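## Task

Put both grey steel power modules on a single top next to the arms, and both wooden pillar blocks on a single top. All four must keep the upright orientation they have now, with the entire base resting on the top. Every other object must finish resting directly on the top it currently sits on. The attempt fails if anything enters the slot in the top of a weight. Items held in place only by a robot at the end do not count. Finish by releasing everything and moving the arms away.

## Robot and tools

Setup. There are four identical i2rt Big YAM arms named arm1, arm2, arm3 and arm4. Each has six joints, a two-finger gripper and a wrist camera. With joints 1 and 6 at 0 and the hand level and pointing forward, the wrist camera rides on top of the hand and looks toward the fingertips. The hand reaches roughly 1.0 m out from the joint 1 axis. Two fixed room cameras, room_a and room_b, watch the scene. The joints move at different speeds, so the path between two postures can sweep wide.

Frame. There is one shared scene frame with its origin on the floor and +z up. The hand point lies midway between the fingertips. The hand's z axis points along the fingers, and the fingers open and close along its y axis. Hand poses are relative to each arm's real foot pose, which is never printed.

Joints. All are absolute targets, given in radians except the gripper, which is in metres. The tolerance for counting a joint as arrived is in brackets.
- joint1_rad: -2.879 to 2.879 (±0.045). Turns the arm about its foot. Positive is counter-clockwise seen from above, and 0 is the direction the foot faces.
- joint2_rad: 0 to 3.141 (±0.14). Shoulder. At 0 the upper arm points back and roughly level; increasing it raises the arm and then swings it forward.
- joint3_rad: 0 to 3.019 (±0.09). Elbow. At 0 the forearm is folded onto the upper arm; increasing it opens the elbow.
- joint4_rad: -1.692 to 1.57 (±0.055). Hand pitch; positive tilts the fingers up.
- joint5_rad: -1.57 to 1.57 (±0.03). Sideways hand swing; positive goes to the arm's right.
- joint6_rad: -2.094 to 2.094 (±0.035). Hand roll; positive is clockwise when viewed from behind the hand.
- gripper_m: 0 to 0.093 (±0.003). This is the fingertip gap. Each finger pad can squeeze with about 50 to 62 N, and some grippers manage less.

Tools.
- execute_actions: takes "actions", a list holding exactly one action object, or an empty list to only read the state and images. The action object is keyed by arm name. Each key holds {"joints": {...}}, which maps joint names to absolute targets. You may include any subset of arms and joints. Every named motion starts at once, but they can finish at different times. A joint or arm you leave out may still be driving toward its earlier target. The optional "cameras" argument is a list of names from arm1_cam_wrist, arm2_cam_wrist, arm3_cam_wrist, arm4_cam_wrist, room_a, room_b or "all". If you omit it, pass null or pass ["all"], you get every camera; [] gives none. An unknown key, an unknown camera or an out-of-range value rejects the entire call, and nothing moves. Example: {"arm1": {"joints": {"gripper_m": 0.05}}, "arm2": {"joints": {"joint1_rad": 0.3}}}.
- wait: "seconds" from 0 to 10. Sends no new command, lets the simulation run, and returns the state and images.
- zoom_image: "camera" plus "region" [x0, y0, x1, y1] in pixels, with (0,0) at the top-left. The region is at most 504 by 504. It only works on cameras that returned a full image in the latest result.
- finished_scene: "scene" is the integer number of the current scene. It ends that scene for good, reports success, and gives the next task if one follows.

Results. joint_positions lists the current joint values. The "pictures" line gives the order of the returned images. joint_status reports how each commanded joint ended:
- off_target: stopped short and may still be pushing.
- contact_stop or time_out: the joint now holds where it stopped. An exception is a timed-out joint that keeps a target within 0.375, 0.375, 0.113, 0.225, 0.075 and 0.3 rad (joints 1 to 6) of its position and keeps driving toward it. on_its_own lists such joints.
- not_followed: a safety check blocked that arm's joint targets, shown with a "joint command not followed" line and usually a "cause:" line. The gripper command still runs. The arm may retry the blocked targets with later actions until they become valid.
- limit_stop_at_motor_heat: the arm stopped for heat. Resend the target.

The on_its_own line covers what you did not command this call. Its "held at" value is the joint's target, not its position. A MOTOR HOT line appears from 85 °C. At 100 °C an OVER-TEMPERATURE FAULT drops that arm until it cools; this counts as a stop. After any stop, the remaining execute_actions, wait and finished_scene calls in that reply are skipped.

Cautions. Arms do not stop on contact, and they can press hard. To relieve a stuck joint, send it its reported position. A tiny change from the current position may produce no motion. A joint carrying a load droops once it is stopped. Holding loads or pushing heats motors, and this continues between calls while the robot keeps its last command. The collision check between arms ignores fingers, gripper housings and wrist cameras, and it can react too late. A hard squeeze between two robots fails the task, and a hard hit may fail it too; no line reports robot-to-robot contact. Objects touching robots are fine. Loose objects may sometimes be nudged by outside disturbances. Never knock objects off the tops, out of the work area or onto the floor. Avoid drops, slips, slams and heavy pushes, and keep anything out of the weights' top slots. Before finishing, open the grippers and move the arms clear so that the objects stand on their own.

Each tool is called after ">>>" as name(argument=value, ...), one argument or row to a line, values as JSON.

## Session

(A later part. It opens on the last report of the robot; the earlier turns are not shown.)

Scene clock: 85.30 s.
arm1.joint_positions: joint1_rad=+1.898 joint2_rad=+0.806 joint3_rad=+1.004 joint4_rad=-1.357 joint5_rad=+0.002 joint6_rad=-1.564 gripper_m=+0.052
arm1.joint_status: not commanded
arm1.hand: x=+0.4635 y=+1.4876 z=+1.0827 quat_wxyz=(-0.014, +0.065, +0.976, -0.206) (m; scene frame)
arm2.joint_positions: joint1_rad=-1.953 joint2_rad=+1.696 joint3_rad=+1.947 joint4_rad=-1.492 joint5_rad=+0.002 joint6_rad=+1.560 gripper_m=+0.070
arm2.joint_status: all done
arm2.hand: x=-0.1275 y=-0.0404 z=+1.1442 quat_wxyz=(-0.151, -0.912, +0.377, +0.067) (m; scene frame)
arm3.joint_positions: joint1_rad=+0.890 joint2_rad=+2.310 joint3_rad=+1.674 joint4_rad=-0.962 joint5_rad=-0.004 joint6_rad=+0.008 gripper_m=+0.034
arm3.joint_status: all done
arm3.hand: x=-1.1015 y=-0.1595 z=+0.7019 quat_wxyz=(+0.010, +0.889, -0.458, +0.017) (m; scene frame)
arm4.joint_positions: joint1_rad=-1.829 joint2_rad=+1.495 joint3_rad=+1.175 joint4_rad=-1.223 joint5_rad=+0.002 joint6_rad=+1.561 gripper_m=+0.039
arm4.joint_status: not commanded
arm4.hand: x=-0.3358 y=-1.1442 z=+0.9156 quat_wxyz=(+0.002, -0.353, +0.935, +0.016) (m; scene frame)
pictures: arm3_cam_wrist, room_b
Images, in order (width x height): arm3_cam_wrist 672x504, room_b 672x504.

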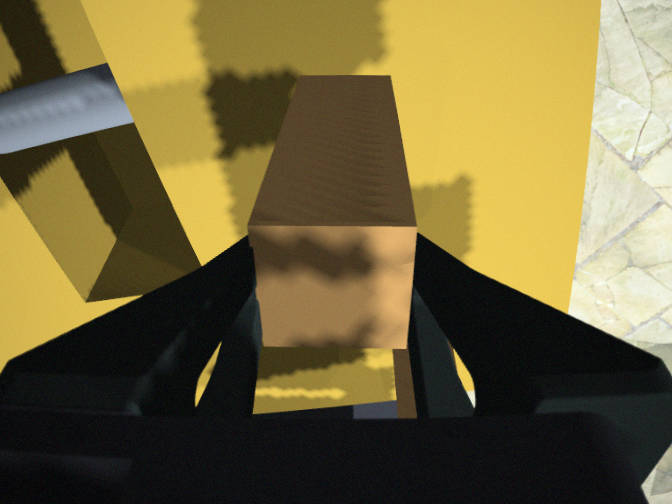

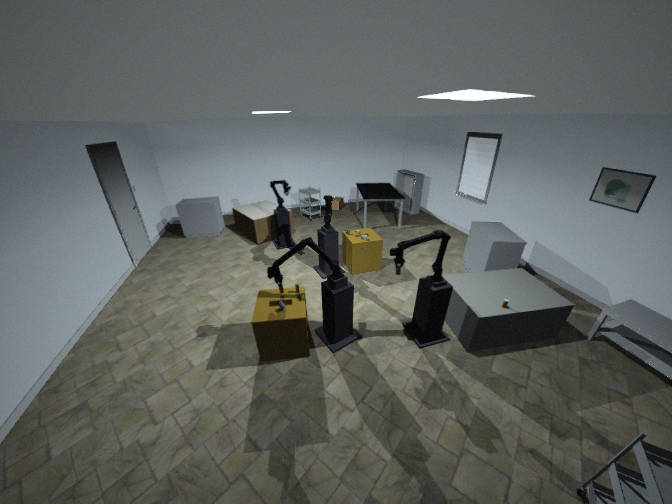

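>>> execute_actions(
  actions=[
    {"arm3":{"joints":{"joint2_rad":2.355,"joint4_rad":-0.86}}},
  ],
  cameras=["arm3_cam_wrist"],
)

Scene clock: 88.90 s.
arm1.joint_positions: joint1_rad=+1.898 joint2_rad=+0.806 joint3_rad=+1.004 joint4_rad=-1.357 joint5_rad=+0.002 joint6_rad=-1.564 gripper_m=+0.052
arm1.joint_status: not commanded
arm1.hand: x=+0.4635 y=+1.4876 z=+1.0827 quat_wxyz=(-0.014, +0.065, +0.976, -0.206) (m; scene frame)
arm2.joint_positions: joint1_rad=-1.953 joint2_rad=+1.696 joint3_rad=+1.947 joint4_rad=-1.492 joint5_rad=+0.002 joint6_rad=+1.560 gripper_m=+0.070
arm2.joint_status: not commanded
arm2.hand: x=-0.1275 y=-0.0404 z=+1.1442 quat_wxyz=(-0.151, -0.912, +0.377, +0.067) (m; scene frame)
arm3.joint_positions: joint1_rad=+0.890 joint2_rad=+2.349 joint3_rad=+1.674 joint4_rad=-0.873 joint5_rad=-0.004 joint6_rad=+0.008 gripper_m=+0.034
arm3.joint_status: all done
arm3.hand: x=-1.1084 y=-0.1500 z=+0.6777 quat_wxyz=(-0.001, +0.889, -0.458, -0.005) (m; scene frame)
arm4.joint_positions: joint1_rad=-1.829 joint2_rad=+1.495 joint3_rad=+1.175 joint4_rad=-1.223 joint5_rad=+0.002 joint6_rad=+1.561 gripper_m=+0.039
arm4.joint_status: not commanded
arm4.hand: x=-0.3358 y=-1.1442 z=+0.9156 quat_wxyz=(+0.002, -0.353, +0.935, +0.016) (m; scene frame)
pictures: arm3_cam_wrist
Images, in order (width x height): arm3_cam_wrist 672x504.

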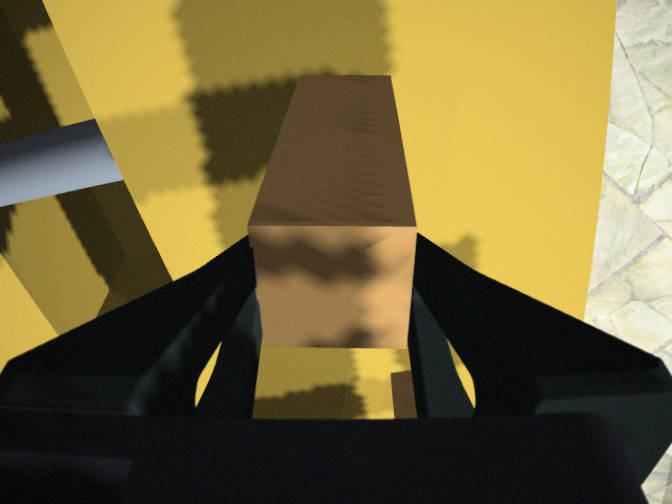

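>>> execute_actions(
  actions=[
    {"arm3":{"joints":{"joint2_rad":2.395}}},
  ],
  cameras=["arm3_cam_wrist"],
)

Scene clock: 92.90 s.
arm1.joint_positions: joint1_rad=+1.898 joint2_rad=+0.806 joint3_rad=+1.004 joint4_rad=-1.357 joint5_rad=+0.002 joint6_rad=-1.564 gripper_m=+0.052
arm1.joint_status: not commanded
arm1.hand: x=+0.4635 y=+1.4876 z=+1.0827 quat_wxyz=(-0.014, +0.065, +0.976, -0.206) (m; scene frame)
arm2.joint_positions: joint1_rad=-1.953 joint2_rad=+1.696 joint3_rad=+1.947 joint4_rad=-1.492 joint5_rad=+0.002 joint6_rad=+1.560 gripper_m=+0.070
arm2.joint_status: not commanded
arm2.hand: x=-0.1275 y=-0.0404 z=+1.1442 quat_wxyz=(-0.151, -0.912, +0.377, +0.067) (m; scene frame)
arm3.joint_positions: joint1_rad=+0.890 joint2_rad=+2.358 joint3_rad=+1.676 joint4_rad=-0.871 joint5_rad=-0.003 joint6_rad=+0.008 gripper_m=+0.034
arm3.joint_status: all done
arm3.hand: x=-1.1074 y=-0.1506 z=+0.6729 quat_wxyz=(-0.001, +0.889, -0.458, -0.003) (m; scene frame)
arm4.joint_positions: joint1_rad=-1.829 joint2_rad=+1.495 joint3_rad=+1.175 joint4_rad=-1.223 joint5_rad=+0.002 joint6_rad=+1.561 gripper_m=+0.039
arm4.joint_status: not commanded
arm4.hand: x=-0.3358 y=-1.1442 z=+0.9156 quat_wxyz=(+0.002, -0.353, +0.935, +0.016) (m; scene frame)
pictures: arm3_cam_wrist
Images, in order (width x height): arm3_cam_wrist 672x504.

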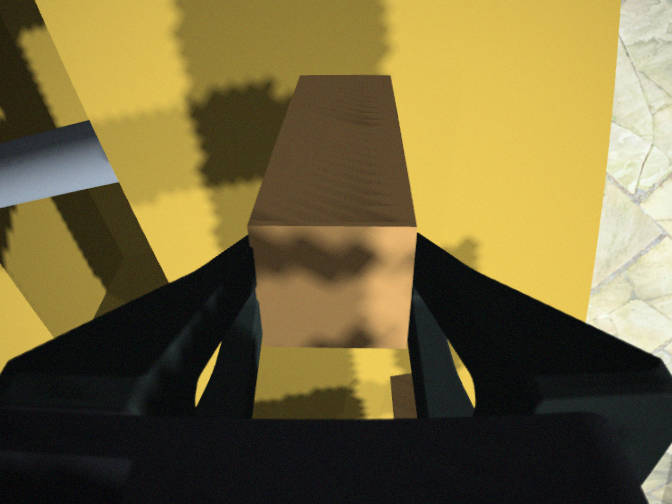

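>>> execute_actions(
  actions=[
    {"arm3":{"joints":{"gripper_m":0.093,"joint2_rad":2.36}}},
  ],
  cameras=[],
)

>>> execute_actions(
  actions=[
    {"arm3":{"joints":{"joint2_rad":1.9}}},
  ],
  cameras=[],
)

>>> execute_actions(
  actions=[
    {"arm3":{"joints":{"joint1_rad":-2.19,"joint3_rad":0.5,"joint4_rad":1.2}}},
  ],
  cameras=[],
)

>>> execute_actions(
  actions=[
    {"arm3":{"joints":{"joint2_rad":2.035,"joint3_rad":0.84,"joint4_rad":1.05}}},
  ],
  cameras=["arm3_cam_wrist","arm4_cam_wrist","room_a"],
)

Scene clock: 99.57 s.
arm1.joint_positions: joint1_rad=+1.898 joint2_rad=+0.806 joint3_rad=+1.004 joint4_rad=-1.357 joint5_rad=+0.002 joint6_rad=-1.564 gripper_m=+0.052
arm1.joint_status: not commanded
arm1.hand: x=+0.4635 y=+1.4876 z=+1.0827 quat_wxyz=(-0.014, +0.065, +0.976, -0.206) (m; scene frame)
arm2.joint_positions: joint1_rad=-1.953 joint2_rad=+1.696 joint3_rad=+1.947 joint4_rad=-1.492 joint5_rad=+0.002 joint6_rad=+1.560 gripper_m=+0.070
arm2.joint_status: not commanded
arm2.hand: x=-0.1275 y=-0.0404 z=+1.1442 quat_wxyz=(-0.151, -0.912, +0.377, +0.067) (m; scene frame)
arm3.joint_positions: joint1_rad=+0.890 joint2_rad=+2.358 joint3_rad=+1.676 joint4_rad=-0.871 joint5_rad=-0.003 joint6_rad=+0.008 gripper_m=+0.093
arm3.joint_status: all done
arm3.hand: x=-1.1074 y=-0.1505 z=+0.6729 quat_wxyz=(-0.001, +0.889, -0.458, -0.003) (m; scene frame)
arm4.joint_positions: joint1_rad=-1.829 joint2_rad=+1.495 joint3_rad=+1.175 joint4_rad=-1.223 joint5_rad=+0.002 joint6_rad=+1.561 gripper_m=+0.039
arm4.joint_status: not commanded
arm4.hand: x=-0.3358 y=-1.1442 z=+0.9156 quat_wxyz=(+0.002, -0.353, +0.935, +0.016) (m; scene frame)
pictures: none
No camera images: the call's "cameras" was empty. Leave "cameras" out to get every camera's image.

Scene clock: 101.27 s.
arm1.joint_positions: joint1_rad=+1.898 joint2_rad=+0.806 joint3_rad=+1.004 joint4_rad=-1.357 joint5_rad=+0.002 joint6_rad=-1.564 gripper_m=+0.052
arm1.joint_status: not commanded
arm1.hand: x=+0.4635 y=+1.4876 z=+1.0827 quat_wxyz=(-0.014, +0.065, +0.976, -0.206) (m; scene frame)
arm2.joint_positions: joint1_rad=-1.953 joint2_rad=+1.696 joint3_rad=+1.947 joint4_rad=-1.492 joint5_rad=+0.002 joint6_rad=+1.560 gripper_m=+0.070
arm2.joint_status: not commanded
arm2.hand: x=-0.1275 y=-0.0404 z=+1.1442 quat_wxyz=(-0.151, -0.912, +0.377, +0.067) (m; scene frame)
arm3.joint_positions: joint1_rad=+0.890 joint2_rad=+1.898 joint3_rad=+1.689 joint4_rad=-0.869 joint5_rad=-0.003 joint6_rad=+0.008 gripper_m=+0.093
arm3.joint_status: all done
arm3.hand: x=-1.1445 y=-0.0999 z=+0.9802 quat_wxyz=(-0.107, +0.863, -0.445, -0.213) (m; scene frame)
arm4.joint_positions: joint1_rad=-1.829 joint2_rad=+1.495 joint3_rad=+1.175 joint4_rad=-1.223 joint5_rad=+0.002 joint6_rad=+1.561 gripper_m=+0.039
arm4.joint_status: not commanded
arm4.hand: x=-0.3358 y=-1.1442 z=+0.9156 quat_wxyz=(+0.002, -0.353, +0.935, +0.016) (m; scene frame)
pictures: none
No camera images: the call's "cameras" was empty. Leave "cameras" out to get every camera's image.

Scene clock: 103.83 s.
arm1.joint_positions: joint1_rad=+1.898 joint2_rad=+0.806 joint3_rad=+1.004 joint4_rad=-1.357 joint5_rad=+0.002 joint6_rad=-1.564 gripper_m=+0.052
arm1.joint_status: not commanded
arm1.hand: x=+0.4635 y=+1.4876 z=+1.0827 quat_wxyz=(-0.014, +0.065, +0.976, -0.206) (m; scene frame)
arm2.joint_positions: joint1_rad=-1.953 joint2_rad=+1.696 joint3_rad=+1.947 joint4_rad=-1.492 joint5_rad=+0.002 joint6_rad=+1.560 gripper_m=+0.070
arm2.joint_status: not commanded
arm2.hand: x=-0.1275 y=-0.0404 z=+1.1442 quat_wxyz=(-0.151, -0.912, +0.377, +0.067) (m; scene frame)
arm3.joint_positions: joint1_rad=-2.187 joint2_rad=+1.902 joint3_rad=+0.503 joint4_rad=+1.177 joint5_rad=+0.001 joint6_rad=+0.006 gripper_m=+0.093
arm3.joint_status: all done
arm3.hand: x=-0.4070 y=-1.0633 z=+0.8597 quat_wxyz=(-0.570, -0.333, -0.702, +0.266) (m; scene frame)
arm4.joint_positions: joint1_rad=-1.829 joint2_rad=+1.495 joint3_rad=+1.175 joint4_rad=-1.223 joint5_rad=+0.002 joint6_rad=+1.561 gripper_m=+0.039
arm4.joint_status: not commanded
arm4.hand: x=-0.3358 y=-1.1442 z=+0.9156 quat_wxyz=(+0.002, -0.353, +0.935, +0.016) (m; scene frame)
pictures: none
No camera images: the call's "cameras" was empty. Leave "cameras" out to get every camera's image.

Scene clock: 104.90 s.
arm1.joint_positions: joint1_rad=+1.898 joint2_rad=+0.806 joint3_rad=+1.004 joint4_rad=-1.357 joint5_rad=+0.002 joint6_rad=-1.564 gripper_m=+0.052
arm1.joint_status: not commanded
arm1.hand: x=+0.4635 y=+1.4876 z=+1.0827 quat_wxyz=(-0.014, +0.065, +0.976, -0.206) (m; scene frame)
arm2.joint_positions: joint1_rad=-1.953 joint2_rad=+1.696 joint3_rad=+1.947 joint4_rad=-1.492 joint5_rad=+0.002 joint6_rad=+1.560 gripper_m=+0.070
arm2.joint_status: not commanded
arm2.hand: x=-0.1275 y=-0.0404 z=+1.1442 quat_wxyz=(-0.151, -0.912, +0.377, +0.067) (m; scene frame)
arm3.joint_positions: joint1_rad=-2.187 joint2_rad=+2.043 joint3_rad=+0.828 joint4_rad=+1.058 joint5_rad=+0.001 joint6_rad=+0.006 gripper_m=+0.093
arm3.joint_status: all done
arm3.hand: x=-0.3329 y=-1.1529 z=+0.8658 quat_wxyz=(-0.593, -0.324, -0.683, +0.277) (m; scene frame)
arm4.joint_positions: joint1_rad=-1.829 joint2_rad=+1.495 joint3_rad=+1.175 joint4_rad=-1.223 joint5_rad=+0.002 joint6_rad=+1.561 gripper_m=+0.039
arm4.joint_status: not commanded
arm4.hand: x=-0.3358 y=-1.1442 z=+0.9156 quat_wxyz=(+0.002, -0.353, +0.935, +0.016) (m; scene frame)
pictures: arm3_cam_wrist, arm4_cam_wrist, room_a
Images, in order (width x height): arm3_cam_wrist 672x504, arm4_cam_wrist 672x504, room_a 672x504.

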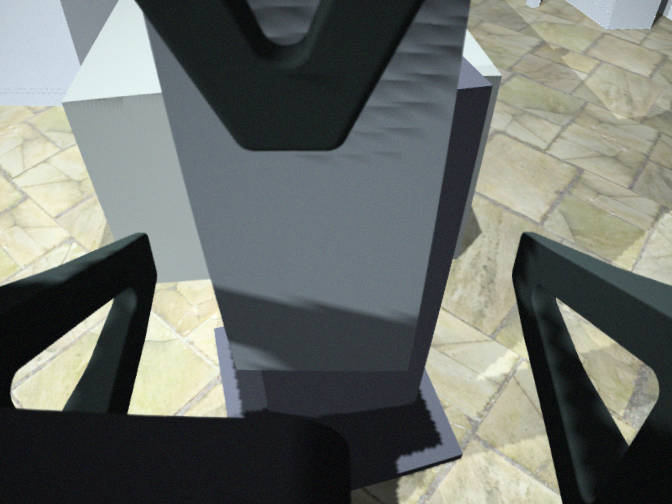

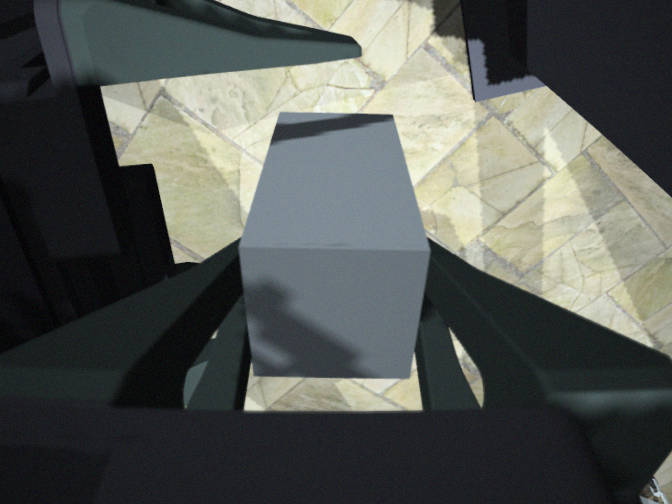

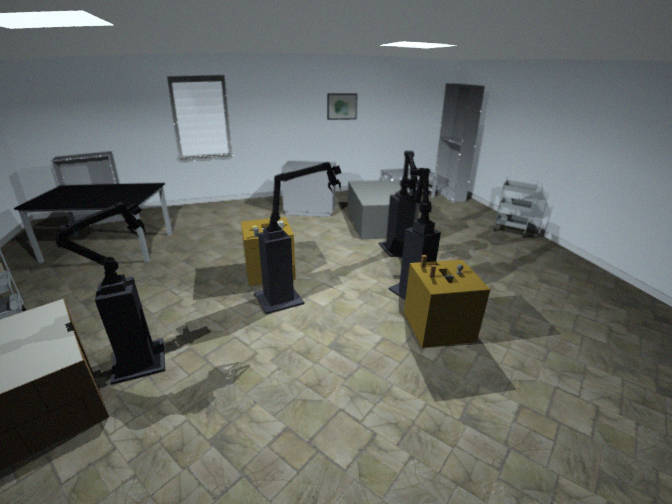

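>>> execute_actions(
  actions=[
    {"arm3":{"joints":{"gripper_m":0.015}}},
  ],
  cameras=[],
)

>>> execute_actions(
  actions=[
    {"arm4":{"joints":{"gripper_m":0.06}}},
  ],
  cameras=[],
)

>>> execute_actions(
  actions=[
    {"arm4":{"joints":{"joint2_rad":1.0}}},
  ],
  cameras=[],
)

>>> execute_actions(
  actions=[
    {"arm3":{"joints":{"joint1_rad":-0.51,"joint2_rad":2.43,"joint3_rad":1.62,"joint4_rad":0.72}},"arm4":{"joints":{"joint2_rad":0.6}},"arm2":{"joints":{"joint2_rad":1.95,"joint3_rad":1.95,"joint4_rad":-1.5}}},
  ],
  cameras=[],
)

>>> execute_actions(
  actions=[
    {"arm2":{"joints":{"joint2_rad":2.0,"joint3_rad":1.78,"joint4_rad":-1.3}}},
  ],
  cameras=["arm2_cam_wrist","arm3_cam_wrist"],
)

Scene clock: 113.87 s.
arm1.joint_positions: joint1_rad=+1.898 joint2_rad=+0.806 joint3_rad=+1.004 joint4_rad=-1.357 joint5_rad=+0.002 joint6_rad=-1.564 gripper_m=+0.052
arm1.joint_status: not commanded
arm1.hand: x=+0.4635 y=+1.4876 z=+1.0827 quat_wxyz=(-0.014, +0.065, +0.976, -0.206) (m; scene frame)
arm2.joint_positions: joint1_rad=-1.953 joint2_rad=+1.696 joint3_rad=+1.947 joint4_rad=-1.492 joint5_rad=+0.002 joint6_rad=+1.560 gripper_m=+0.070
arm2.joint_status: not commanded
arm2.hand: x=-0.1275 y=-0.0404 z=+1.1442 quat_wxyz=(-0.151, -0.912, +0.377, +0.067) (m; scene frame)
arm3.joint_positions: joint1_rad=-2.187 joint2_rad=+2.043 joint3_rad=+0.828 joint4_rad=+1.058 joint5_rad=-0.003 joint6_rad=+0.003 gripper_m=+0.039
arm3.joint_status: gripper_m off_target (ended at +0.039, target +0.015)
arm3.hand: x=-0.3323 y=-1.1524 z=+0.8658 quat_wxyz=(-0.593, -0.322, -0.684, +0.277) (m; scene frame)
arm4.joint_positions: joint1_rad=-1.828 joint2_rad=+1.495 joint3_rad=+1.175 joint4_rad=-1.224 joint5_rad=-0.004 joint6_rad=+1.560 gripper_m=+0.039
arm4.joint_status: not commanded
arm4.hand: x=-0.3368 y=-1.1453 z=+0.9156 quat_wxyz=(-0.001, -0.354, +0.935, +0.015) (m; scene frame)
pictures: none
No camera images: the call's "cameras" was empty. Leave "cameras" out to get every camera's image.

Scene clock: 114.47 s.
arm1.joint_positions: joint1_rad=+1.898 joint2_rad=+0.806 joint3_rad=+1.004 joint4_rad=-1.357 joint5_rad=+0.002 joint6_rad=-1.564 gripper_m=+0.052
arm1.joint_status: not commanded
arm1.hand: x=+0.4635 y=+1.4876 z=+1.0827 quat_wxyz=(-0.014, +0.065, +0.976, -0.206) (m; scene frame)
arm2.joint_positions: joint1_rad=-1.953 joint2_rad=+1.696 joint3_rad=+1.947 joint4_rad=-1.492 joint5_rad=+0.002 joint6_rad=+1.560 gripper_m=+0.070
arm2.joint_status: not commanded
arm2.hand: x=-0.1275 y=-0.0404 z=+1.1442 quat_wxyz=(-0.151, -0.912, +0.377, +0.067) (m; scene frame)
arm3.joint_positions: joint1_rad=-2.187 joint2_rad=+2.043 joint3_rad=+0.828 joint4_rad=+1.053 joint5_rad=-0.003 joint6_rad=+0.003 gripper_m=+0.039
arm3.joint_status: not commanded
arm3.hand: x=-0.3325 y=-1.1523 z=+0.8644 quat_wxyz=(-0.591, -0.323, -0.686, +0.276) (m; scene frame)
arm4.joint_positions: joint1_rad=-1.828 joint2_rad=+1.495 joint3_rad=+1.175 joint4_rad=-1.224 joint5_rad=-0.002 joint6_rad=+1.561 gripper_m=+0.060
arm4.joint_status: all done
arm4.hand: x=-0.3366 y=-1.1450 z=+0.9156 quat_wxyz=(+0.000, -0.353, +0.935, +0.015) (m; scene frame)
pictures: none
No camera images: the call's "cameras" was empty. Leave "cameras" out to get every camera's image.

Scene clock: 115.83 s.
arm1.joint_positions: joint1_rad=+1.898 joint2_rad=+0.806 joint3_rad=+1.004 joint4_rad=-1.357 joint5_rad=+0.002 joint6_rad=-1.564 gripper_m=+0.052
arm1.joint_status: not commanded
arm1.hand: x=+0.4635 y=+1.4876 z=+1.0827 quat_wxyz=(-0.014, +0.065, +0.976, -0.206) (m; scene frame)
arm2.joint_positions: joint1_rad=-1.953 joint2_rad=+1.696 joint3_rad=+1.947 joint4_rad=-1.492 joint5_rad=+0.002 joint6_rad=+1.560 gripper_m=+0.070
arm2.joint_status: not commanded
arm2.hand: x=-0.1275 y=-0.0404 z=+1.1442 quat_wxyz=(-0.151, -0.912, +0.377, +0.067) (m; scene frame)
arm3.joint_positions: joint1_rad=-2.187 joint2_rad=+2.043 joint3_rad=+0.828 joint4_rad=+1.053 joint5_rad=-0.003 joint6_rad=+0.003 gripper_m=+0.039
arm3.joint_status: not commanded
arm3.hand: x=-0.3325 y=-1.1523 z=+0.8644 quat_wxyz=(-0.591, -0.323, -0.686, +0.276) (m; scene frame)
arm4.joint_positions: joint1_rad=-1.828 joint2_rad=+0.987 joint3_rad=+1.175 joint4_rad=-1.224 joint5_rad=-0.002 joint6_rad=+1.561 gripper_m=+0.060
arm4.joint_status: all done
arm4.hand: x=-0.2994 y=-1.1920 z=+1.1116 quat_wxyz=(-0.086, -0.343, +0.901, +0.251) (m; scene frame)
pictures: none
No camera images: the call's "cameras" was empty. Leave "cameras" out to get every camera's image.

Scene clock: 117.97 s.
arm1.joint_positions: joint1_rad=+1.898 joint2_rad=+0.806 joint3_rad=+1.004 joint4_rad=-1.357 joint5_rad=+0.002 joint6_rad=-1.564 gripper_m=+0.052
arm1.joint_status: not commanded
arm1.hand: x=+0.4635 y=+1.4876 z=+1.0827 quat_wxyz=(-0.014, +0.065, +0.976, -0.206) (m; scene frame)
arm2.joint_positions: joint1_rad=-1.953 joint2_rad=+1.961 joint3_rad=+1.937 joint4_rad=-1.493 joint5_rad=+0.002 joint6_rad=+1.560 gripper_m=+0.070
arm2.joint_status: all done
arm2.hand: x=-0.1548 y=-0.0664 z=+0.9846 quat_wxyz=(-0.024, -0.924, +0.382, +0.013) (m; scene frame)
arm3.joint_positions: joint1_rad=-0.505 joint2_rad=+2.438 joint3_rad=+1.610 joint4_rad=+0.714 joint5_rad=-0.004 joint6_rad=+0.002 gripper_m=+0.039
arm3.joint_status: all done
arm3.hand: x=-0.1380 y=-0.0507 z=+0.8311 quat_wxyz=(-0.614, +0.295, -0.686, -0.257) (m; scene frame)
arm4.joint_positions: joint1_rad=-1.828 joint2_rad=+0.597 joint3_rad=+1.175 joint4_rad=-1.224 joint5_rad=-0.002 joint6_rad=+1.561 gripper_m=+0.060
arm4.joint_status: all done
arm4.hand: x=-0.2303 y=-1.2744 z=+1.2282 quat_wxyz=(-0.149, -0.319, +0.836, +0.421) (m; scene frame)
pictures: none
No camera images: the call's "cameras" was empty. Leave "cameras" out to get every camera's image.

Scene clock: 118.97 s.
arm1.joint_positions: joint1_rad=+1.898 joint2_rad=+0.806 joint3_rad=+1.004 joint4_rad=-1.357 joint5_rad=+0.002 joint6_rad=-1.564 gripper_m=+0.052
arm1.joint_status: not commanded
arm1.hand: x=+0.4635 y=+1.4876 z=+1.0827 quat_wxyz=(-0.014, +0.065, +0.976, -0.206) (m; scene frame)
arm2.joint_positions: joint1_rad=-1.953 joint2_rad=+2.022 joint3_rad=+1.778 joint4_rad=-1.312 joint5_rad=+0.002 joint6_rad=+1.560 gripper_m=+0.070
arm2.joint_status: all done
arm2.hand: x=-0.1543 y=-0.0655 z=+0.8884 quat_wxyz=(-0.007, -0.924, +0.382, +0.006) (m; scene frame)
arm3.joint_positions: joint1_rad=-0.505 joint2_rad=+2.438 joint3_rad=+1.610 joint4_rad=+0.714 joint5_rad=-0.004 joint6_rad=+0.002 gripper_m=+0.039
arm3.joint_status: not commanded
arm3.hand: x=-0.1380 y=-0.0507 z=+0.8311 quat_wxyz=(-0.614, +0.295, -0.686, -0.257) (m; scene frame)
arm4.joint_positions: joint1_rad=-1.828 joint2_rad=+0.597 joint3_rad=+1.175 joint4_rad=-1.224 joint5_rad=-0.002 joint6_rad=+1.561 gripper_m=+0.060
arm4.joint_status: not commanded
arm4.hand: x=-0.2303 y=-1.2744 z=+1.2282 quat_wxyz=(-0.149, -0.319, +0.836, +0.421) (m; scene frame)
pictures: arm2_cam_wrist, arm3_cam_wrist
Images, in order (width x height): arm2_cam_wrist 672x504, arm3_cam_wrist 672x504.

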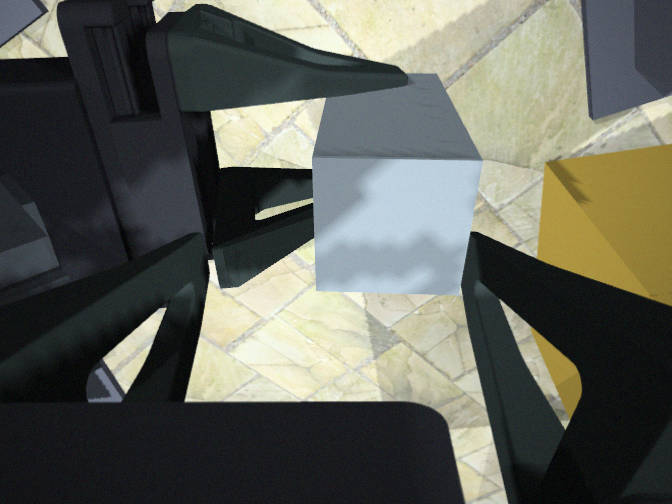

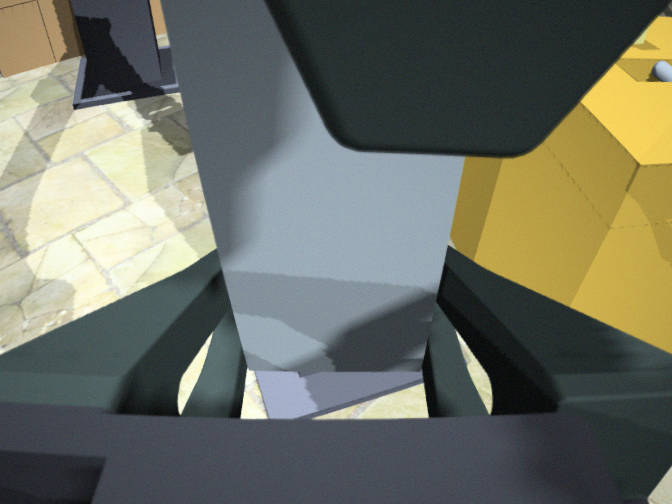

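>>> execute_actions(
  actions=[
    {"arm2":{"joints":{"joint1_rad":-1.98,"joint3_rad":1.705,"joint4_rad":-1.26}}},
  ],
  cameras=["arm2_cam_wrist","arm3_cam_wrist"],
)

Scene clock: 122.17 s.
arm1.joint_positions: joint1_rad=+1.898 joint2_rad=+0.806 joint3_rad=+1.004 joint4_rad=-1.357 joint5_rad=+0.002 joint6_rad=-1.564 gripper_m=+0.052
arm1.joint_status: not commanded
arm1.hand: x=+0.4635 y=+1.4876 z=+1.0827 quat_wxyz=(-0.014, +0.065, +0.976, -0.206) (m; scene frame)
arm2.joint_positions: joint1_rad=-1.970 joint2_rad=+2.015 joint3_rad=+1.707 joint4_rad=-1.271 joint5_rad=+0.002 joint6_rad=+1.560 gripper_m=+0.070
arm2.joint_status: all done
arm2.hand: x=-0.1511 y=-0.0482 z=+0.8662 quat_wxyz=(+0.003, -0.921, +0.389, +0.001) (m; scene frame)
arm3.joint_positions: joint1_rad=-0.505 joint2_rad=+2.438 joint3_rad=+1.608 joint4_rad=+0.714 joint5_rad=-0.004 joint6_rad=+0.002 gripper_m=+0.039
arm3.joint_status: not commanded
arm3.hand: x=-0.1385 y=-0.0513 z=+0.8299 quat_wxyz=(-0.613, +0.296, -0.686, -0.257) (m; scene frame)
arm4.joint_positions: joint1_rad=-1.828 joint2_rad=+0.597 joint3_rad=+1.175 joint4_rad=-1.224 joint5_rad=-0.002 joint6_rad=+1.561 gripper_m=+0.060
arm4.joint_status: not commanded
arm4.hand: x=-0.2303 y=-1.2744 z=+1.2282 quat_wxyz=(-0.149, -0.319, +0.836, +0.421) (m; scene frame)
pictures: arm2_cam_wrist, arm3_cam_wrist
Images, in order (width x height): arm2_cam_wrist 672x504, arm3_cam_wrist 672x504.

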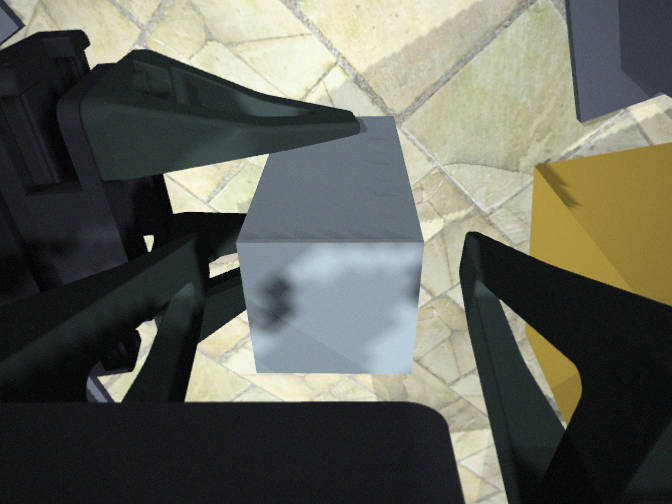

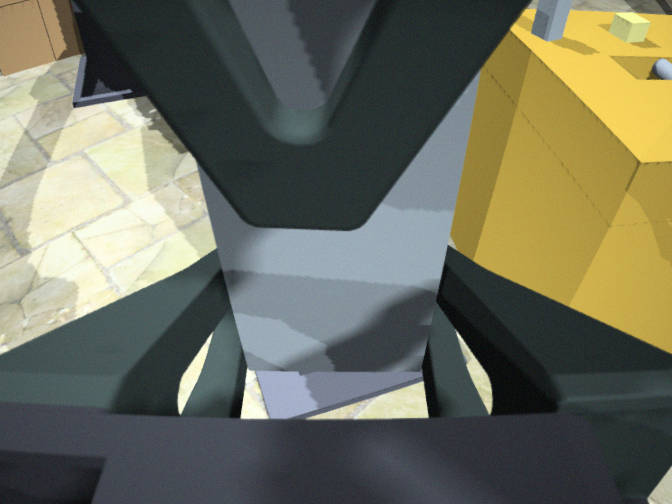

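>>> execute_actions(
  actions=[
    {"arm2":{"joints":{"gripper_m":0.015}}},
  ],
  cameras=[],
)

>>> execute_actions(
  actions=[
    {"arm3":{"joints":{"gripper_m":0.093}}},
  ],
  cameras=[],
)

>>> execute_actions(
  actions=[
    {"arm3":{"joints":{"joint2_rad":2.2,"joint3_rad":1.05,"joint4_rad":0.95}}},
  ],
  cameras=[],
)

>>> execute_actions(
  actions=[
    {"arm2":{"joints":{"joint1_rad":-0.55,"joint2_rad":1.58,"joint3_rad":0.96,"joint4_rad":-0.91,"joint6_rad":-0.35}}},
  ],
  cameras=["arm2_cam_wrist"],
)

>>> execute_actions(
  actions=[
    {"arm2":{"joints":{"joint2_rad":1.86,"joint3_rad":0.88,"joint4_rad":-0.54}}},
  ],
  cameras=["arm2_cam_wrist","room_b"],
)

>>> zoom_image(
  camera="room_b",
  region=[320, 200, 400, 260],
)

Scene clock: 135.70 s.
arm1.joint_positions: joint1_rad=+1.898 joint2_rad=+0.806 joint3_rad=+1.004 joint4_rad=-1.357 joint5_rad=+0.002 joint6_rad=-1.564 gripper_m=+0.052
arm1.joint_status: not commanded
arm1.hand: x=+0.4635 y=+1.4876 z=+1.0827 quat_wxyz=(-0.014, +0.065, +0.976, -0.206) (m; scene frame)
arm2.joint_positions: joint1_rad=-1.970 joint2_rad=+2.015 joint3_rad=+1.707 joint4_rad=-1.270 joint5_rad=+0.001 joint6_rad=+1.558 gripper_m=+0.039
arm2.joint_status: gripper_m off_target (ended at +0.039, target +0.015)
arm2.hand: x=-0.1511 y=-0.0484 z=+0.8662 quat_wxyz=(+0.003, -0.921, +0.389, +0.001) (m; scene frame)
arm3.joint_positions: joint1_rad=-0.505 joint2_rad=+2.438 joint3_rad=+1.608 joint4_rad=+0.713 joint5_rad=-0.001 joint6_rad=+0.002 gripper_m=+0.039
arm3.joint_status: not commanded
arm3.hand: x=-0.1381 y=-0.0516 z=+0.8297 quat_wxyz=(-0.613, +0.295, -0.687, -0.256) (m; scene frame)
arm4.joint_positions: joint1_rad=-1.828 joint2_rad=+0.597 joint3_rad=+1.175 joint4_rad=-1.224 joint5_rad=-0.002 joint6_rad=+1.561 gripper_m=+0.060
arm4.joint_status: not commanded
arm4.hand: x=-0.2303 y=-1.2744 z=+1.2282 quat_wxyz=(-0.149, -0.319, +0.836, +0.421) (m; scene frame)
pictures: none
No camera images: the call's "cameras" was empty. Leave "cameras" out to get every camera's image.

Scene clock: 136.37 s.
arm1.joint_positions: joint1_rad=+1.898 joint2_rad=+0.806 joint3_rad=+1.004 joint4_rad=-1.357 joint5_rad=+0.002 joint6_rad=-1.564 gripper_m=+0.052
arm1.joint_status: not commanded
arm1.hand: x=+0.4635 y=+1.4876 z=+1.0827 quat_wxyz=(-0.014, +0.065, +0.976, -0.206) (m; scene frame)
arm2.joint_positions: joint1_rad=-1.970 joint2_rad=+2.015 joint3_rad=+1.707 joint4_rad=-1.270 joint5_rad=+0.001 joint6_rad=+1.559 gripper_m=+0.039
arm2.joint_status: not commanded
arm2.hand: x=-0.1511 y=-0.0484 z=+0.8662 quat_wxyz=(+0.003, -0.921, +0.389, +0.001) (m; scene frame)
arm3.joint_positions: joint1_rad=-0.505 joint2_rad=+2.438 joint3_rad=+1.608 joint4_rad=+0.713 joint5_rad=-0.001 joint6_rad=+0.003 gripper_m=+0.093
arm3.joint_status: all done
arm3.hand: x=-0.1381 y=-0.0516 z=+0.8297 quat_wxyz=(-0.613, +0.295, -0.687, -0.256) (m; scene frame)
arm4.joint_positions: joint1_rad=-1.828 joint2_rad=+0.597 joint3_rad=+1.175 joint4_rad=-1.224 joint5_rad=-0.002 joint6_rad=+1.561 gripper_m=+0.060
arm4.joint_status: not commanded
arm4.hand: x=-0.2303 y=-1.2744 z=+1.2282 quat_wxyz=(-0.149, -0.319, +0.836, +0.421) (m; scene frame)
pictures: none
No camera images: the call's "cameras" was empty. Leave "cameras" out to get every camera's image.

Scene clock: 137.80 s.
arm1.joint_positions: joint1_rad=+1.898 joint2_rad=+0.806 joint3_rad=+1.004 joint4_rad=-1.357 joint5_rad=+0.002 joint6_rad=-1.564 gripper_m=+0.052
arm1.joint_status: not commanded
arm1.hand: x=+0.4635 y=+1.4876 z=+1.0827 quat_wxyz=(-0.014, +0.065, +0.976, -0.206) (m; scene frame)
arm2.joint_positions: joint1_rad=-1.970 joint2_rad=+2.015 joint3_rad=+1.707 joint4_rad=-1.270 joint5_rad=+0.001 joint6_rad=+1.559 gripper_m=+0.039
arm2.joint_status: not commanded
arm2.hand: x=-0.1511 y=-0.0484 z=+0.8662 quat_wxyz=(+0.003, -0.921, +0.389, +0.001) (m; scene frame)
arm3.joint_positions: joint1_rad=-0.505 joint2_rad=+2.200 joint3_rad=+1.038 joint4_rad=+0.937 joint5_rad=-0.001 joint6_rad=+0.003 gripper_m=+0.093
arm3.joint_status: all done
arm3.hand: x=-0.2529 y=-0.1705 z=+0.8082 quat_wxyz=(-0.575, +0.308, -0.719, -0.240) (m; scene frame)
arm4.joint_positions: joint1_rad=-1.828 joint2_rad=+0.597 joint3_rad=+1.175 joint4_rad=-1.224 joint5_rad=-0.002 joint6_rad=+1.561 gripper_m=+0.060
arm4.joint_status: not commanded
arm4.hand: x=-0.2303 y=-1.2744 z=+1.2282 quat_wxyz=(-0.149, -0.319, +0.836, +0.421) (m; scene frame)
pictures: none
No camera images: the call's "cameras" was empty. Leave "cameras" out to get every camera's image.

Scene clock: 140.13 s.
arm1.joint_positions: joint1_rad=+1.898 joint2_rad=+0.806 joint3_rad=+1.004 joint4_rad=-1.357 joint5_rad=+0.002 joint6_rad=-1.564 gripper_m=+0.052
arm1.joint_status: not commanded
arm1.hand: x=+0.4635 y=+1.4876 z=+1.0827 quat_wxyz=(-0.014, +0.065, +0.976, -0.206) (m; scene frame)
arm2.joint_positions: joint1_rad=-0.547 joint2_rad=+1.605 joint3_rad=+0.950 joint4_rad=-0.911 joint5_rad=-0.003 joint6_rad=-0.338 gripper_m=+0.039
arm2.joint_status: all done
arm2.hand: x=+0.5237 y=+0.0369 z=+0.8103 quat_wxyz=(-0.001, -0.306, -0.952, +0.000) (m; scene frame)
arm3.joint_positions: joint1_rad=-0.505 joint2_rad=+2.200 joint3_rad=+1.038 joint4_rad=+0.937 joint5_rad=-0.001 joint6_rad=+0.003 gripper_m=+0.093
arm3.joint_status: not commanded
arm3.hand: x=-0.2529 y=-0.1705 z=+0.8082 quat_wxyz=(-0.575, +0.308, -0.719, -0.240) (m; scene frame)
arm4.joint_positions: joint1_rad=-1.828 joint2_rad=+0.597 joint3_rad=+1.175 joint4_rad=-1.224 joint5_rad=-0.002 joint6_rad=+1.561 gripper_m=+0.060
arm4.joint_status: not commanded
arm4.hand: x=-0.2303 y=-1.2744 z=+1.2282 quat_wxyz=(-0.149, -0.319, +0.836, +0.421) (m; scene frame)
pictures: arm2_cam_wrist
Images, in order (width x height): arm2_cam_wrist 672x504.

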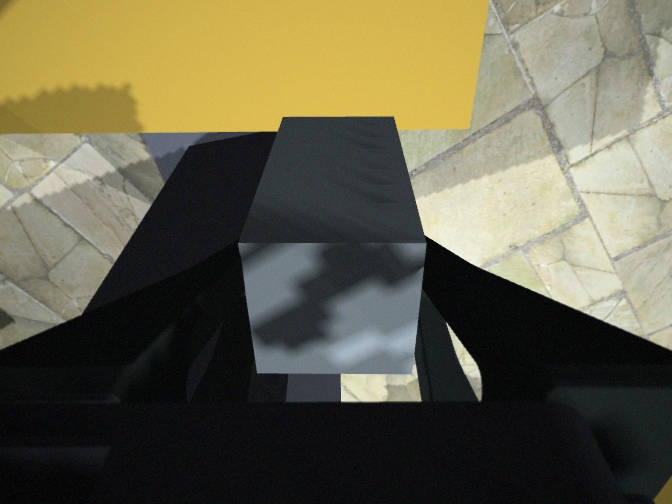

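Scene clock: 141.30 s.
arm1.joint_positions: joint1_rad=+1.898 joint2_rad=+0.806 joint3_rad=+1.004 joint4_rad=-1.357 joint5_rad=+0.002 joint6_rad=-1.564 gripper_m=+0.052
arm1.joint_status: not commanded
arm1.hand: x=+0.4635 y=+1.4876 z=+1.0827 quat_wxyz=(-0.014, +0.065, +0.976, -0.206) (m; scene frame)
arm2.joint_positions: joint1_rad=-0.547 joint2_rad=+1.886 joint3_rad=+0.874 joint4_rad=-0.551 joint5_rad=-0.003 joint6_rad=-0.339 gripper_m=+0.039
arm2.joint_status: all done
arm2.hand: x=+0.5241 y=+0.0357 z=+0.6817 quat_wxyz=(-0.002, -0.305, -0.952, +0.001) (m; scene frame)
arm3.joint_positions: joint1_rad=-0.505 joint2_rad=+2.200 joint3_rad=+1.038 joint4_rad=+0.937 joint5_rad=-0.001 joint6_rad=+0.003 gripper_m=+0.093
arm3.joint_status: not commanded
arm3.hand: x=-0.2529 y=-0.1705 z=+0.8082 quat_wxyz=(-0.575, +0.308, -0.719, -0.240) (m; scene frame)
arm4.joint_positions: joint1_rad=-1.828 joint2_rad=+0.597 joint3_rad=+1.175 joint4_rad=-1.224 joint5_rad=-0.002 joint6_rad=+1.561 gripper_m=+0.060
arm4.joint_status: not commanded
arm4.hand: x=-0.2303 y=-1.2744 z=+1.2282 quat_wxyz=(-0.149, -0.319, +0.836, +0.421) (m; scene frame)
pictures: arm2_cam_wrist, room_b
Images, in order (width x height): arm2_cam_wrist 672x504, room_b 672x504.

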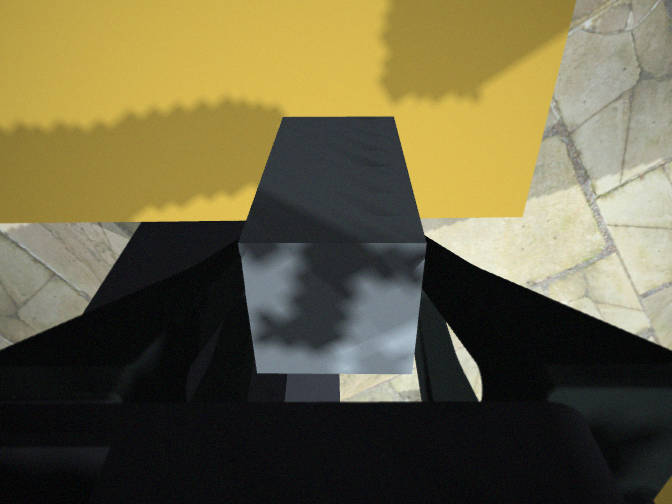

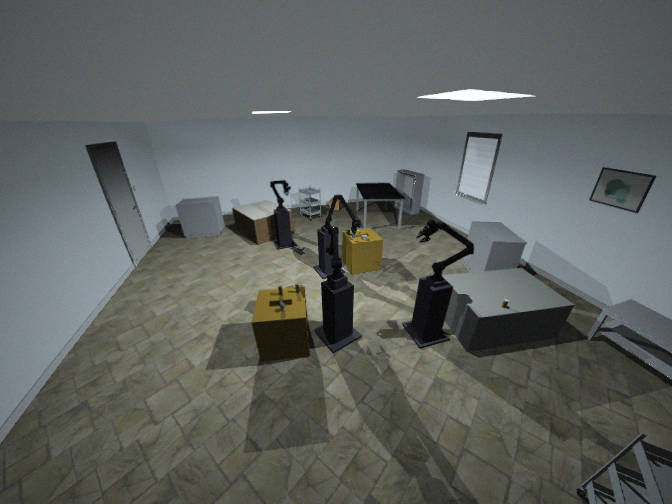

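Region (320, 200, 400, 260) of room_b's 672x504 image, scaled by 6.300, with more detail than that image has; it fills the top 378 rows of this view, and the rest is white.

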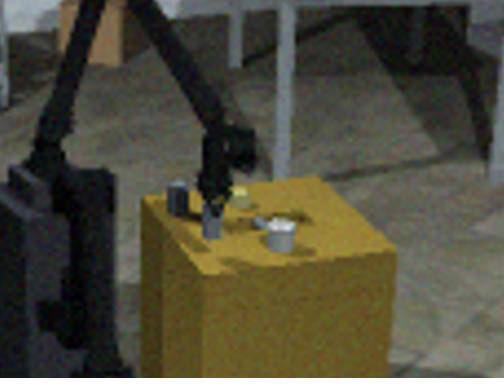

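>>> execute_actions(
  actions=[
    {"arm2":{"joints":{"joint2_rad":1.99,"joint3_rad":0.98,"joint4_rad":-0.49}}},
  ],
  cameras=["arm2_cam_wrist"],
)

Scene clock: 151.20 s.
arm1.joint_positions: joint1_rad=+1.898 joint2_rad=+0.806 joint3_rad=+1.004 joint4_rad=-1.357 joint5_rad=+0.002 joint6_rad=-1.564 gripper_m=+0.052
arm1.joint_status: not commanded
arm1.hand: x=+0.4635 y=+1.4876 z=+1.0827 quat_wxyz=(-0.014, +0.065, +0.976, -0.206) (m; scene frame)
arm2.joint_positions: joint1_rad=-0.547 joint2_rad=+2.008 joint3_rad=+0.949 joint4_rad=-0.495 joint5_rad=-0.003 joint6_rad=-0.339 gripper_m=+0.039
arm2.joint_status: all done
arm2.hand: x=+0.5391 y=+0.0141 z=+0.6479 quat_wxyz=(-0.006, -0.305, -0.952, +0.004) (m; scene frame)
arm3.joint_positions: joint1_rad=-0.505 joint2_rad=+2.200 joint3_rad=+1.038 joint4_rad=+0.937 joint5_rad=-0.001 joint6_rad=+0.003 gripper_m=+0.093
arm3.joint_status: not commanded
arm3.hand: x=-0.2529 y=-0.1705 z=+0.8082 quat_wxyz=(-0.575, +0.308, -0.719, -0.240) (m; scene frame)
arm4.joint_positions: joint1_rad=-1.828 joint2_rad=+0.597 joint3_rad=+1.175 joint4_rad=-1.224 joint5_rad=-0.002 joint6_rad=+1.561 gripper_m=+0.060
arm4.joint_status: not commanded
arm4.hand: x=-0.2303 y=-1.2744 z=+1.2282 quat_wxyz=(-0.149, -0.319, +0.836, +0.421) (m; scene frame)
pictures: arm2_cam_wrist
Images, in order (width x height): arm2_cam_wrist 672x504.

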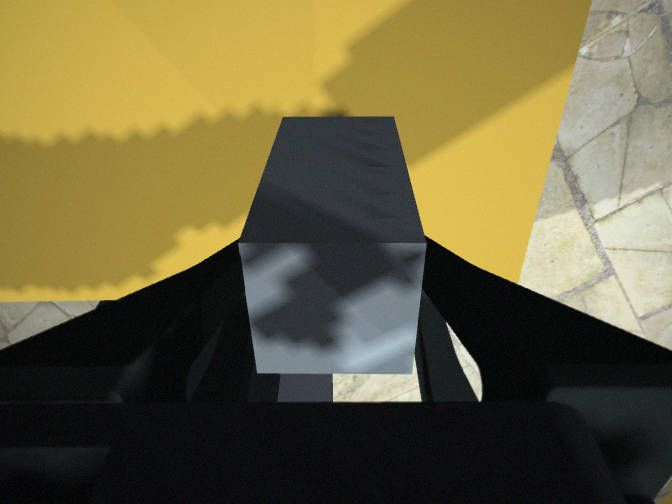

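>>> execute_actions(
  actions=[
    {"arm2":{"joints":{"joint2_rad":2.045,"joint4_rad":-0.45}}},
  ],
  cameras=["arm2_cam_wrist"],
)

Scene clock: 155.83 s.
arm1.joint_positions: joint1_rad=+1.898 joint2_rad=+0.806 joint3_rad=+1.004 joint4_rad=-1.357 joint5_rad=+0.002 joint6_rad=-1.564 gripper_m=+0.052
arm1.joint_status: not commanded
arm1.hand: x=+0.4635 y=+1.4876 z=+1.0827 quat_wxyz=(-0.014, +0.065, +0.976, -0.206) (m; scene frame)
arm2.joint_positions: joint1_rad=-0.547 joint2_rad=+2.054 joint3_rad=+0.950 joint4_rad=-0.461 joint5_rad=-0.002 joint6_rad=-0.339 gripper_m=+0.039
arm2.joint_status: all done
arm2.hand: x=+0.5367 y=+0.0171 z=+0.6290 quat_wxyz=(-0.001, -0.305, -0.952, +0.001) (m; scene frame)
arm3.joint_positions: joint1_rad=-0.505 joint2_rad=+2.200 joint3_rad=+1.038 joint4_rad=+0.937 joint5_rad=-0.001 joint6_rad=+0.003 gripper_m=+0.093
arm3.joint_status: not commanded
arm3.hand: x=-0.2529 y=-0.1705 z=+0.8082 quat_wxyz=(-0.575, +0.308, -0.719, -0.240) (m; scene frame)
arm4.joint_positions: joint1_rad=-1.828 joint2_rad=+0.597 joint3_rad=+1.175 joint4_rad=-1.224 joint5_rad=-0.002 joint6_rad=+1.561 gripper_m=+0.060
arm4.joint_status: not commanded
arm4.hand: x=-0.2303 y=-1.2744 z=+1.2282 quat_wxyz=(-0.149, -0.319, +0.836, +0.421) (m; scene frame)
pictures: arm2_cam_wrist
Images, in order (width x height): arm2_cam_wrist 672x504.

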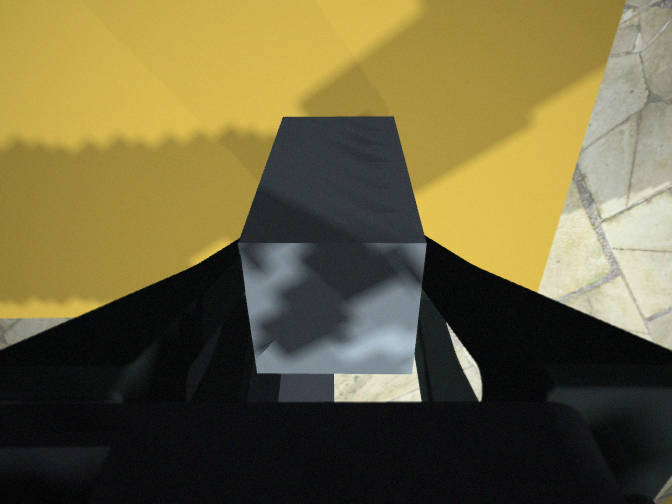

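>>> execute_actions(
  actions=[
    {"arm2":{"joints":{"joint2_rad":2.08,"joint4_rad":-0.43}}},
  ],
  cameras=[],
)

>>> execute_actions(
  actions=[
    {"arm2":{"joints":{"gripper_m":0.093}}},
  ],
  cameras=[],
)

>>> execute_actions(
  actions=[
    {"arm2":{"joints":{"joint2_rad":1.7,"joint4_rad":-0.7}}},
  ],
  cameras=["arm2_cam_wrist","room_b"],
)

Scene clock: 161.37 s.
arm1.joint_positions: joint1_rad=+1.898 joint2_rad=+0.806 joint3_rad=+1.004 joint4_rad=-1.357 joint5_rad=+0.002 joint6_rad=-1.564 gripper_m=+0.052
arm1.joint_status: not commanded
arm1.hand: x=+0.4635 y=+1.4876 z=+1.0827 quat_wxyz=(-0.014, +0.065, +0.976, -0.206) (m; scene frame)
arm2.joint_positions: joint1_rad=-0.547 joint2_rad=+2.056 joint3_rad=+0.950 joint4_rad=-0.450 joint5_rad=-0.001 joint6_rad=-0.340 gripper_m=+0.039
arm2.joint_status: all done
arm2.hand: x=+0.5379 y=+0.0151 z=+0.6284 quat_wxyz=(-0.004, -0.305, -0.952, +0.004) (m; scene frame)
arm3.joint_positions: joint1_rad=-0.505 joint2_rad=+2.200 joint3_rad=+1.038 joint4_rad=+0.937 joint5_rad=-0.001 joint6_rad=+0.003 gripper_m=+0.093
arm3.joint_status: not commanded
arm3.hand: x=-0.2529 y=-0.1705 z=+0.8082 quat_wxyz=(-0.575, +0.308, -0.719, -0.240) (m; scene frame)
arm4.joint_positions: joint1_rad=-1.828 joint2_rad=+0.597 joint3_rad=+1.175 joint4_rad=-1.224 joint5_rad=-0.002 joint6_rad=+1.561 gripper_m=+0.060
arm4.joint_status: not commanded
arm4.hand: x=-0.2303 y=-1.2744 z=+1.2282 quat_wxyz=(-0.149, -0.319, +0.836, +0.421) (m; scene frame)
pictures: none
No camera images: the call's "cameras" was empty. Leave "cameras" out to get every camera's image.

Scene clock: 162.10 s.
arm1.joint_positions: joint1_rad=+1.898 joint2_rad=+0.806 joint3_rad=+1.004 joint4_rad=-1.357 joint5_rad=+0.002 joint6_rad=-1.564 gripper_m=+0.052
arm1.joint_status: not commanded
arm1.hand: x=+0.4635 y=+1.4876 z=+1.0827 quat_wxyz=(-0.014, +0.065, +0.976, -0.206) (m; scene frame)
arm2.joint_positions: joint1_rad=-0.547 joint2_rad=+2.077 joint3_rad=+0.950 joint4_rad=-0.441 joint5_rad=-0.001 joint6_rad=-0.340 gripper_m=+0.093
arm2.joint_status: all done
arm2.hand: x=+0.5356 y=+0.0184 z=+0.6196 quat_wxyz=(+0.001, -0.305, -0.952, +0.000) (m; scene frame)
arm3.joint_positions: joint1_rad=-0.505 joint2_rad=+2.200 joint3_rad=+1.038 joint4_rad=+0.937 joint5_rad=-0.001 joint6_rad=+0.003 gripper_m=+0.093
arm3.joint_status: not commanded
arm3.hand: x=-0.2529 y=-0.1705 z=+0.8082 quat_wxyz=(-0.575, +0.308, -0.719, -0.240) (m; scene frame)
arm4.joint_positions: joint1_rad=-1.828 joint2_rad=+0.597 joint3_rad=+1.175 joint4_rad=-1.224 joint5_rad=-0.002 joint6_rad=+1.561 gripper_m=+0.060
arm4.joint_status: not commanded
arm4.hand: x=-0.2303 y=-1.2744 z=+1.2282 quat_wxyz=(-0.149, -0.319, +0.836, +0.421) (m; scene frame)
pictures: none
No camera images: the call's "cameras" was empty. Leave "cameras" out to get every camera's image.

Scene clock: 163.40 s.
arm1.joint_positions: joint1_rad=+1.898 joint2_rad=+0.806 joint3_rad=+1.004 joint4_rad=-1.357 joint5_rad=+0.002 joint6_rad=-1.564 gripper_m=+0.052
arm1.joint_status: not commanded
arm1.hand: x=+0.4635 y=+1.4876 z=+1.0827 quat_wxyz=(-0.014, +0.065, +0.976, -0.206) (m; scene frame)
arm2.joint_positions: joint1_rad=-0.547 joint2_rad=+1.697 joint3_rad=+0.950 joint4_rad=-0.693 joint5_rad=-0.001 joint6_rad=-0.340 gripper_m=+0.093
arm2.joint_status: all done
arm2.hand: x=+0.5476 y=+0.0021 z=+0.7760 quat_wxyz=(-0.050, -0.304, -0.951, +0.039) (m; scene frame)
arm3.joint_positions: joint1_rad=-0.505 joint2_rad=+2.200 joint3_rad=+1.038 joint4_rad=+0.937 joint5_rad=-0.001 joint6_rad=+0.003 gripper_m=+0.093
arm3.joint_status: not commanded
arm3.hand: x=-0.2529 y=-0.1705 z=+0.8082 quat_wxyz=(-0.575, +0.308, -0.719, -0.240) (m; scene frame)
arm4.joint_positions: joint1_rad=-1.828 joint2_rad=+0.597 joint3_rad=+1.175 joint4_rad=-1.224 joint5_rad=-0.002 joint6_rad=+1.561 gripper_m=+0.060
arm4.joint_status: not commanded
arm4.hand: x=-0.2303 y=-1.2744 z=+1.2282 quat_wxyz=(-0.149, -0.319, +0.836, +0.421) (m; scene frame)
pictures: arm2_cam_wrist, room_b
Images, in order (width x height): arm2_cam_wrist 672x504, room_b 672x504.

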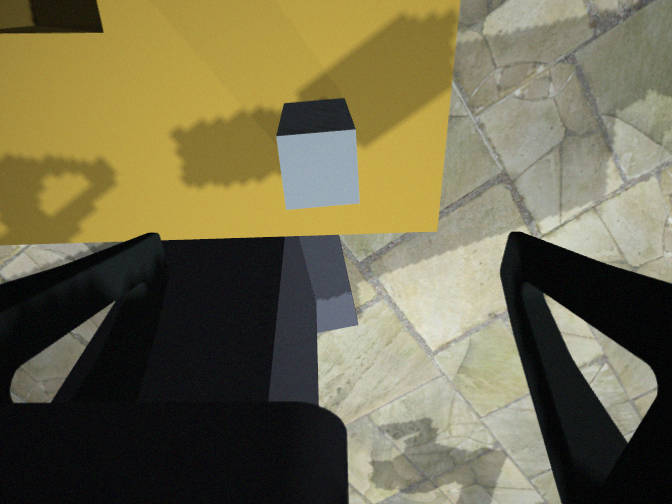

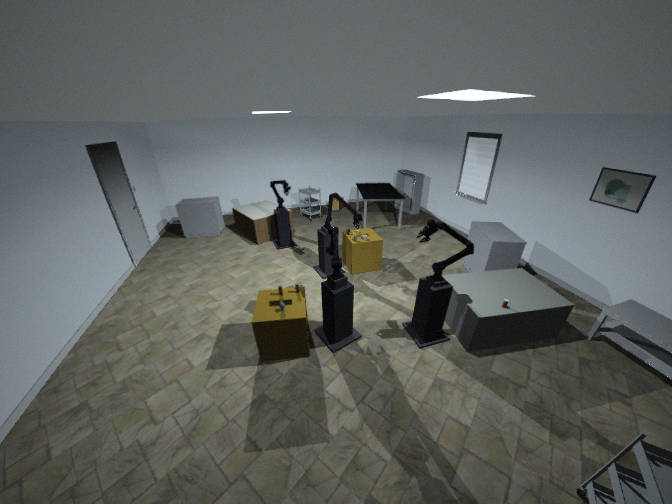

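>>> finished_scene(
  scene=2,
)

The scene is finished: the task was done.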